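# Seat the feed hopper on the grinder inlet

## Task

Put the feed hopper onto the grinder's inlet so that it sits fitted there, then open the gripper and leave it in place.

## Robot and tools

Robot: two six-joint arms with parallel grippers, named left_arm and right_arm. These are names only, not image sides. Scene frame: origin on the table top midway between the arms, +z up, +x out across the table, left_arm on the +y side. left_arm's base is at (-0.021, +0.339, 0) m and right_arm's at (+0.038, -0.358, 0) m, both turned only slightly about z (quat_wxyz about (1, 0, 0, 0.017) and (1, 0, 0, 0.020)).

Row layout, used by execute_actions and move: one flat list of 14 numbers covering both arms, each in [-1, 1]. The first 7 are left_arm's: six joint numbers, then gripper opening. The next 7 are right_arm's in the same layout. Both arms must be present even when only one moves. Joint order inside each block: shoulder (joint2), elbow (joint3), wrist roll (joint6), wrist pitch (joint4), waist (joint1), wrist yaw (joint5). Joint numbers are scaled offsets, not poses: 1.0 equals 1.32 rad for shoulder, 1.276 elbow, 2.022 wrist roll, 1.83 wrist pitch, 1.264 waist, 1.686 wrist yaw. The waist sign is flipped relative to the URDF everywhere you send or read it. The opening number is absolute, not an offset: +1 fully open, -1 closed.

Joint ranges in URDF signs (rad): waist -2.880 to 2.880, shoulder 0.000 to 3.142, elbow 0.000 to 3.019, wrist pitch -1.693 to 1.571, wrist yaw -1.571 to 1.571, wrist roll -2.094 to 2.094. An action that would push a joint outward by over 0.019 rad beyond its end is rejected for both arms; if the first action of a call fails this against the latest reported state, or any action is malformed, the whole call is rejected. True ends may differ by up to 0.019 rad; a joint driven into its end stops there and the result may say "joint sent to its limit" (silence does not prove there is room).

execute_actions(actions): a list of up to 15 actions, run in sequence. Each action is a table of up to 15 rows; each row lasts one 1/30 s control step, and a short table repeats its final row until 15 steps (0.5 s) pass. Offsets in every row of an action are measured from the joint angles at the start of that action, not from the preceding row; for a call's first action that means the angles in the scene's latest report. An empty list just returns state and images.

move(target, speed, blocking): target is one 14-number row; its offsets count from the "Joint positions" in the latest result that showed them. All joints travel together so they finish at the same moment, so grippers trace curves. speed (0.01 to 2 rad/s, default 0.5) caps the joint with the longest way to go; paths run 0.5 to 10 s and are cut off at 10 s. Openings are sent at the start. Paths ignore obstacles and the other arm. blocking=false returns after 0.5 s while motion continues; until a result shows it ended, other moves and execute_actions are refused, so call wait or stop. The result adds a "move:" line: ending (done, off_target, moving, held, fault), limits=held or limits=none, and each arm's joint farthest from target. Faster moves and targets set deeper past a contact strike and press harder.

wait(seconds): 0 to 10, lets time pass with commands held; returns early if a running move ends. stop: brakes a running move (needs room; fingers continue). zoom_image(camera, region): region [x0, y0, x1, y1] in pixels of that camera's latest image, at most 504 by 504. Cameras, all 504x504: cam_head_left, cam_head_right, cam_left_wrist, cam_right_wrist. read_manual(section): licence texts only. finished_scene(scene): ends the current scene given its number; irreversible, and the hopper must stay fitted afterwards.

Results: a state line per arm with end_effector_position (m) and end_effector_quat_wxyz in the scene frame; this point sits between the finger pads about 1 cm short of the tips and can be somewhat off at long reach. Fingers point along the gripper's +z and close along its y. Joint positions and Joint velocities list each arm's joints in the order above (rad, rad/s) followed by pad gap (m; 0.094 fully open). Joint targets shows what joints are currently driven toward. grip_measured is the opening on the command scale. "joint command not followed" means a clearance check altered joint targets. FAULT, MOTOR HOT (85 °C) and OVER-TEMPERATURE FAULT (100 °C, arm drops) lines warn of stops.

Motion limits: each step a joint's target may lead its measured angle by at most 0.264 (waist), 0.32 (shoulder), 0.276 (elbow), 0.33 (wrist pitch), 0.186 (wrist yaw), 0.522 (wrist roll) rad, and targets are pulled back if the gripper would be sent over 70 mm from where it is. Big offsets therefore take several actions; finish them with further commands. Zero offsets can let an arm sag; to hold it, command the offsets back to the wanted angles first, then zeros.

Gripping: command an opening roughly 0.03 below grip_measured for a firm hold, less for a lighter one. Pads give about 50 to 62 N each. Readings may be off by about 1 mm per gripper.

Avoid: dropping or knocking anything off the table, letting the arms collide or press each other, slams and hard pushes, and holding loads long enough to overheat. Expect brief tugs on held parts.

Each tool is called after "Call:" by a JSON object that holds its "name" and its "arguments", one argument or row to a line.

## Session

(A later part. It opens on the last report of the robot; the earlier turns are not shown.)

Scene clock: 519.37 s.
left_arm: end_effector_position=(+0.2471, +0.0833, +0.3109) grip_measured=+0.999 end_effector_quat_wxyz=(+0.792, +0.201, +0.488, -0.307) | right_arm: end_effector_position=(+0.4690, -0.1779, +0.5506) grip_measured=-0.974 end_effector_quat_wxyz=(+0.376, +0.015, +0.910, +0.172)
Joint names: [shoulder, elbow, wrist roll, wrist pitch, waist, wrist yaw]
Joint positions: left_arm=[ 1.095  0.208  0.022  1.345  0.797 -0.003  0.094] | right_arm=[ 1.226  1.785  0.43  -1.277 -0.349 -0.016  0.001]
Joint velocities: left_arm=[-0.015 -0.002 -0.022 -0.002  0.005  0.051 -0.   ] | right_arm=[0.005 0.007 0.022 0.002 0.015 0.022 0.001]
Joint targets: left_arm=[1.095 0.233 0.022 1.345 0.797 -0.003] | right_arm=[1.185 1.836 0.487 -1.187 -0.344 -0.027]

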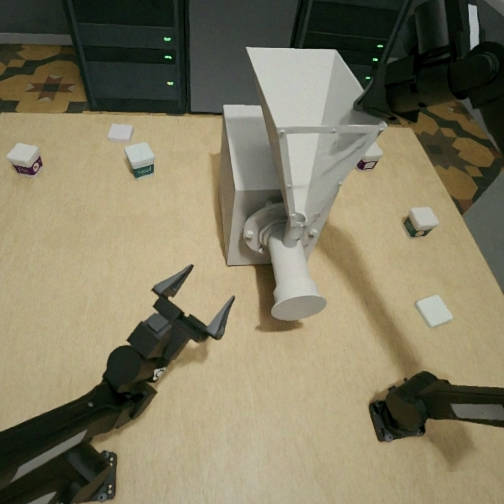

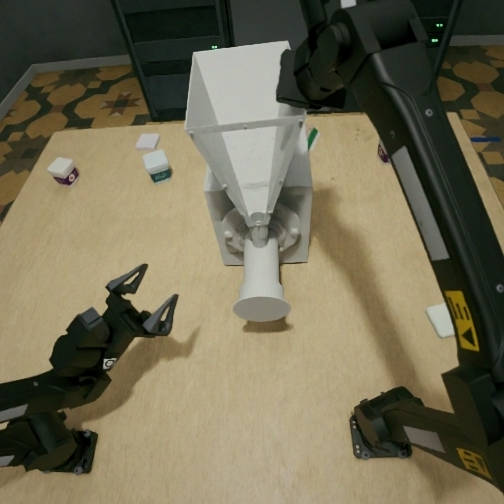

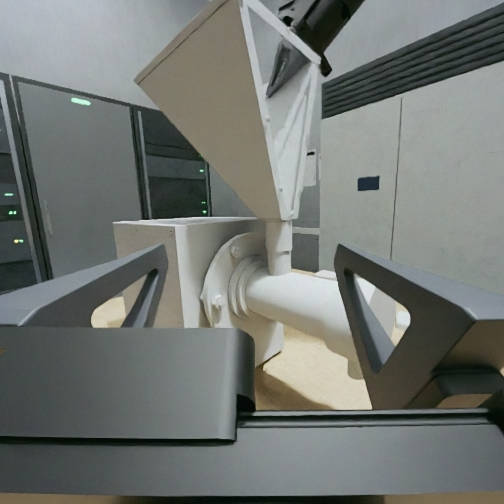

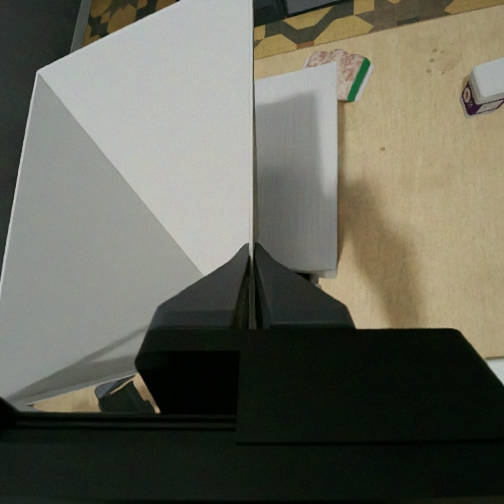

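In. Continue down.

Call:
{"name": "execute_actions", "arguments": {
  "actions": [
    [[0,0.02,0,0,0,0,1,-0.075,-0.005,0.028,0.064,0,-0.006,-1]],
    [[0,0.02,0,0,0,0,1,-0.07,-0.005,0.028,0.064,0,-0.006,-1]],
    [[0,0.02,0,0,0,0,1,-0.065,-0.005,0.028,0.064,0,-0.006,-1]],
    [[0,0.02,0,0,0,0,1,-0.03,0,0.02,0.04,0,-0.006,-1]]
  ]
}}

Call:
{"name": "zoom_image", "arguments": {
  "camera": "cam_left_wrist",
  "region": [220, 170, 340, 290]
}}

Scene clock: 527.87 s.
left_arm: end_effector_position=(+0.2471, +0.0833, +0.3109) grip_measured=+0.999 end_effector_quat_wxyz=(+0.792, +0.201, +0.488, -0.307) | right_arm: end_effector_position=(+0.4668, -0.1807, +0.5148) grip_measured=-0.974 end_effector_quat_wxyz=(+0.384, +0.019, +0.907, +0.173)
Joint names: [shoulder, elbow, wrist roll, wrist pitch, waist, wrist yaw]
Joint positions: left_arm=[ 1.095  0.208  0.022  1.345  0.797 -0.003  0.094] | right_arm=[ 1.161  1.618  0.436 -1.159 -0.348 -0.01   0.001]
Joint velocities: left_arm=[-0.005  0.002 -0.022  0.007 -0.005 -0.007 -0.   ] | right_arm=[-0.015  0.022 -0.051  0.012  0.024  0.022 -0.   ]
Joint targets: left_arm=[1.095 0.233 0.022 1.345 0.797 -0.003] | right_arm=[1.126 1.628 0.476 -1.094 -0.349 -0.020]

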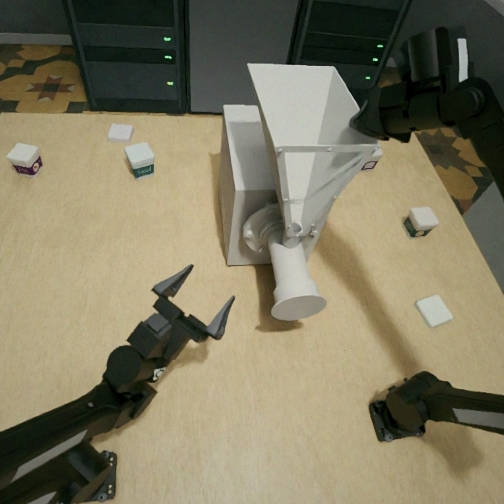

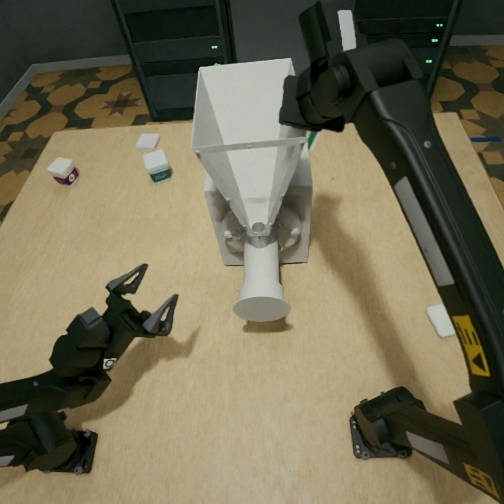

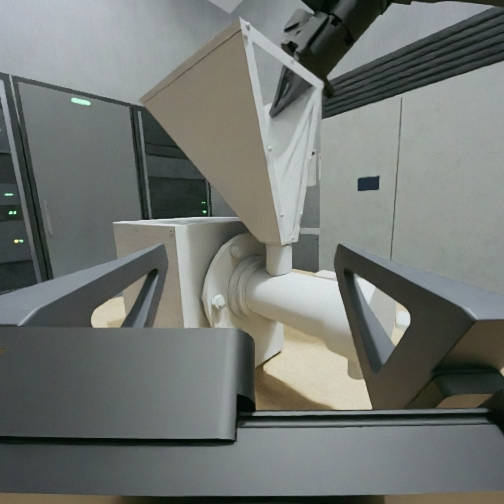

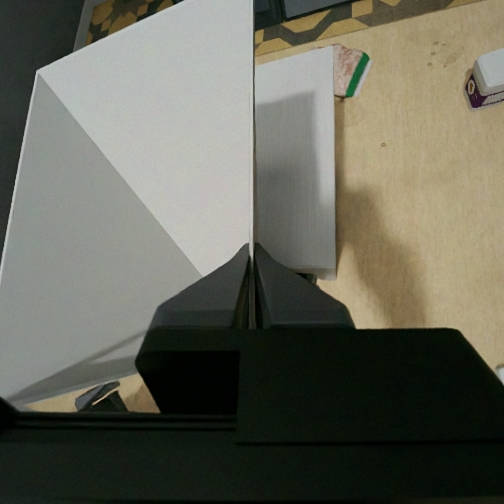

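Region (220, 170, 340, 290) of cam_left_wrist's 504x504 image, scaled by 4.200, with more detail than that image has.

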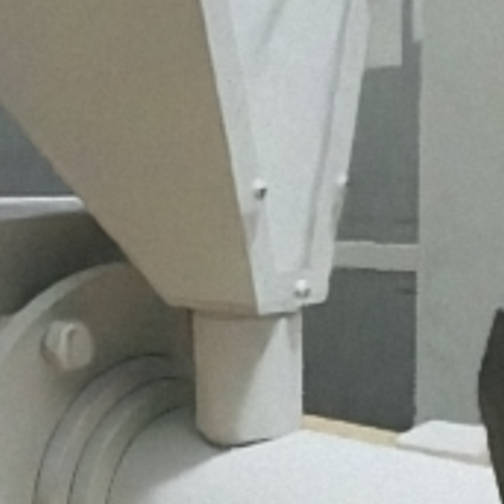

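Call:
{"name": "move", "arguments": {
  "target": [0,0,0,0,0,0,1,0,0.02,0,0,0,0,0]
}}

Call:
{"name": "move", "arguments": {
  "target": [0,0,0,0,0,0,1,-0.05,0.15,0,0,0,0,0],
  "speed": 0.3
}}

Scene clock: 534.63 s.
left_arm: end_effector_position=(+0.2471, +0.0833, +0.3109) grip_measured=+0.999 end_effector_quat_wxyz=(+0.792, +0.201, +0.488, -0.307) | right_arm: end_effector_position=(+0.4665, -0.1810, +0.5146) grip_measured=-0.003 end_effector_quat_wxyz=(+0.384, +0.019, +0.907, +0.172)
Joint names: [shoulder, elbow, wrist roll, wrist pitch, waist, wrist yaw]
Joint positions: left_arm=[ 1.095  0.208  0.022  1.345  0.797 -0.003  0.094] | right_arm=[ 1.16   1.617  0.436 -1.16  -0.348 -0.009  0.047]
Joint velocities: left_arm=[-0.005  0.002 -0.022 -0.002  0.015 -0.007  0.001] | right_arm=[ 0.005 -0.007 -0.051 -0.012 -0.015 -0.007 -0.   ]
Joint targets: left_arm=[1.095 0.208 0.022 1.345 0.797 -0.003] | right_arm=[1.161 1.644 0.436 -1.160 -0.348 -0.010]
move: off_target (right_arm); limits=none; left_arm: farthest joint: the waist, 0.000 radians from its target (0.000 radians at the start); right_arm: farthest joint: the elbow, 0.026 radians from its target (0.025 radians at the start)

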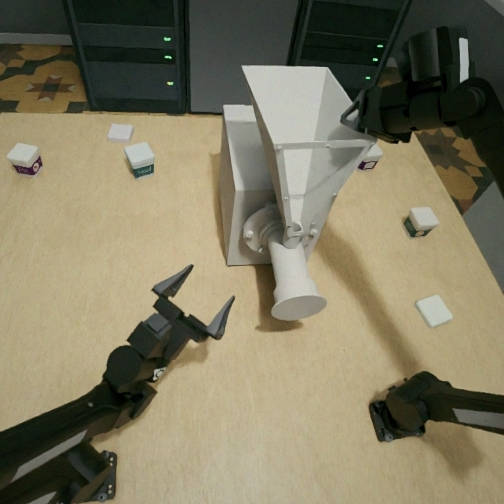

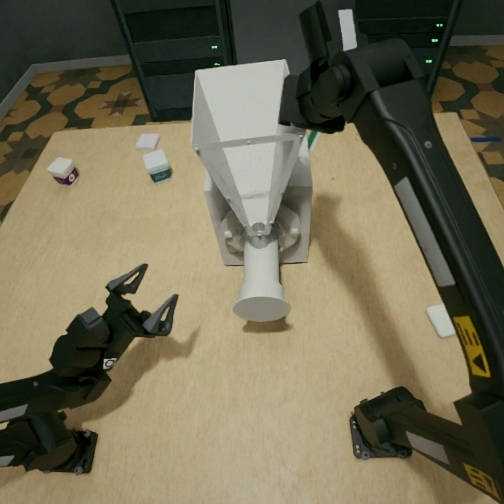

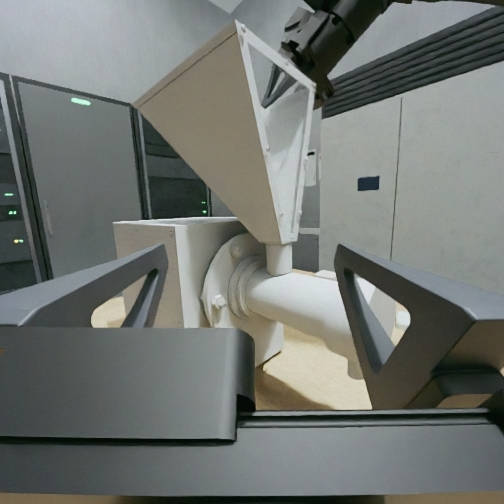

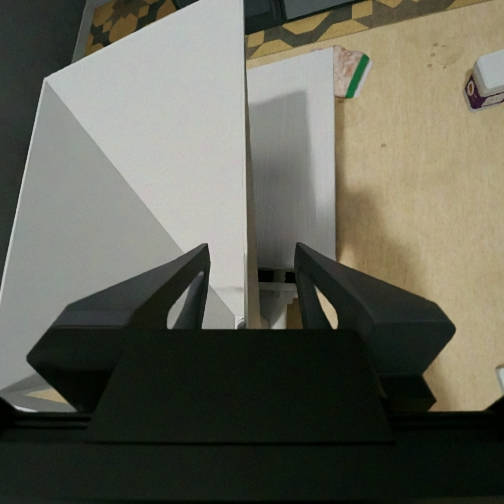

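Scene clock: 535.73 s.
left_arm: end_effector_position=(+0.2471, +0.0833, +0.3109) grip_measured=+0.999 end_effector_quat_wxyz=(+0.792, +0.201, +0.488, -0.307) | right_arm: end_effector_position=(+0.4257, -0.1977, +0.6277) grip_measured=-0.003 end_effector_quat_wxyz=(+0.477, +0.018, +0.853, +0.213)
Joint names: [shoulder, elbow, wrist roll, wrist pitch, waist, wrist yaw]
Joint positions: left_arm=[ 1.095  0.208  0.022  1.345  0.797 -0.003  0.094] | right_arm=[ 1.085  1.773  0.436 -1.16  -0.348 -0.009  0.047]
Joint velocities: left_arm=[-0.005 -0.002  0.037  0.002 -0.005 -0.037  0.   ] | right_arm=[-0.005  0.002  0.007 -0.002  0.015 -0.022 -0.   ]
Joint targets: left_arm=[1.095 0.208 0.022 1.345 0.797 -0.003] | right_arm=[1.094 1.809 0.436 -1.160 -0.348 -0.009]
move: off_target (right_arm); limits=none; left_arm: farthest joint: the waist, 0.000 radians from its target (0.000 radians at the start); right_arm: farthest joint: the elbow, 0.036 radians from its target (0.191 radians at the start)

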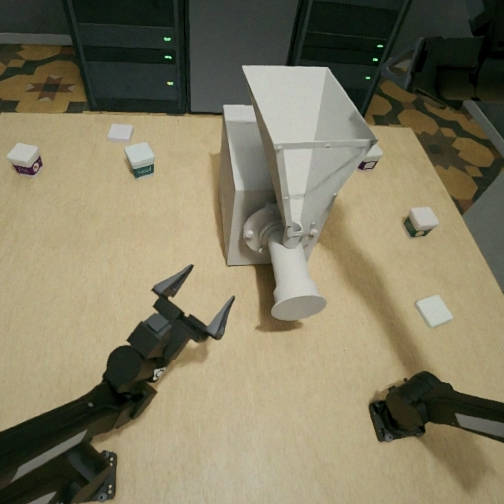

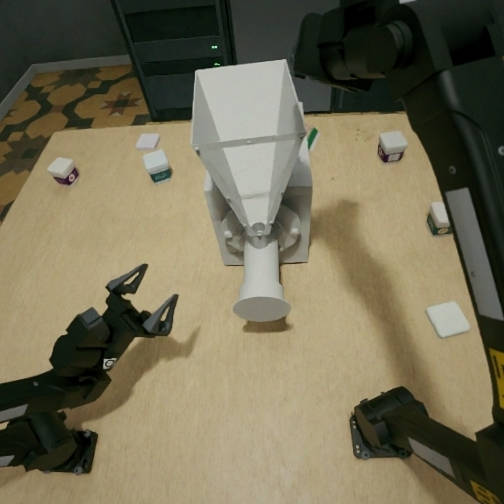

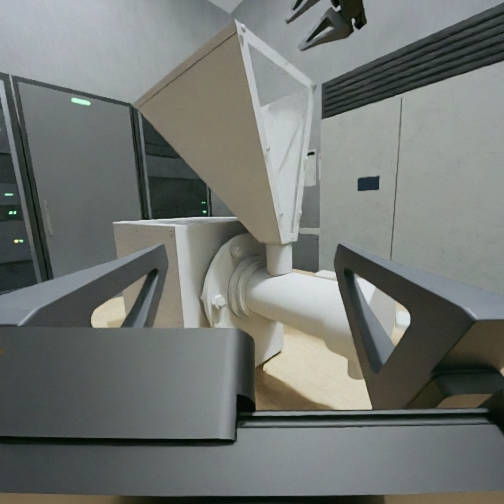

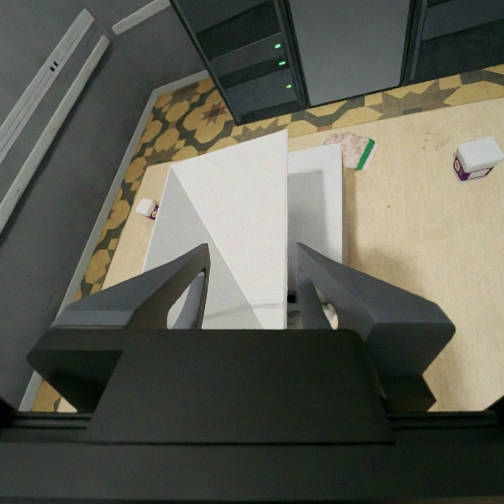

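Call:
{"name": "finished_scene", "arguments": {
  "scene": 1
}}

The scene is finished: the task was done.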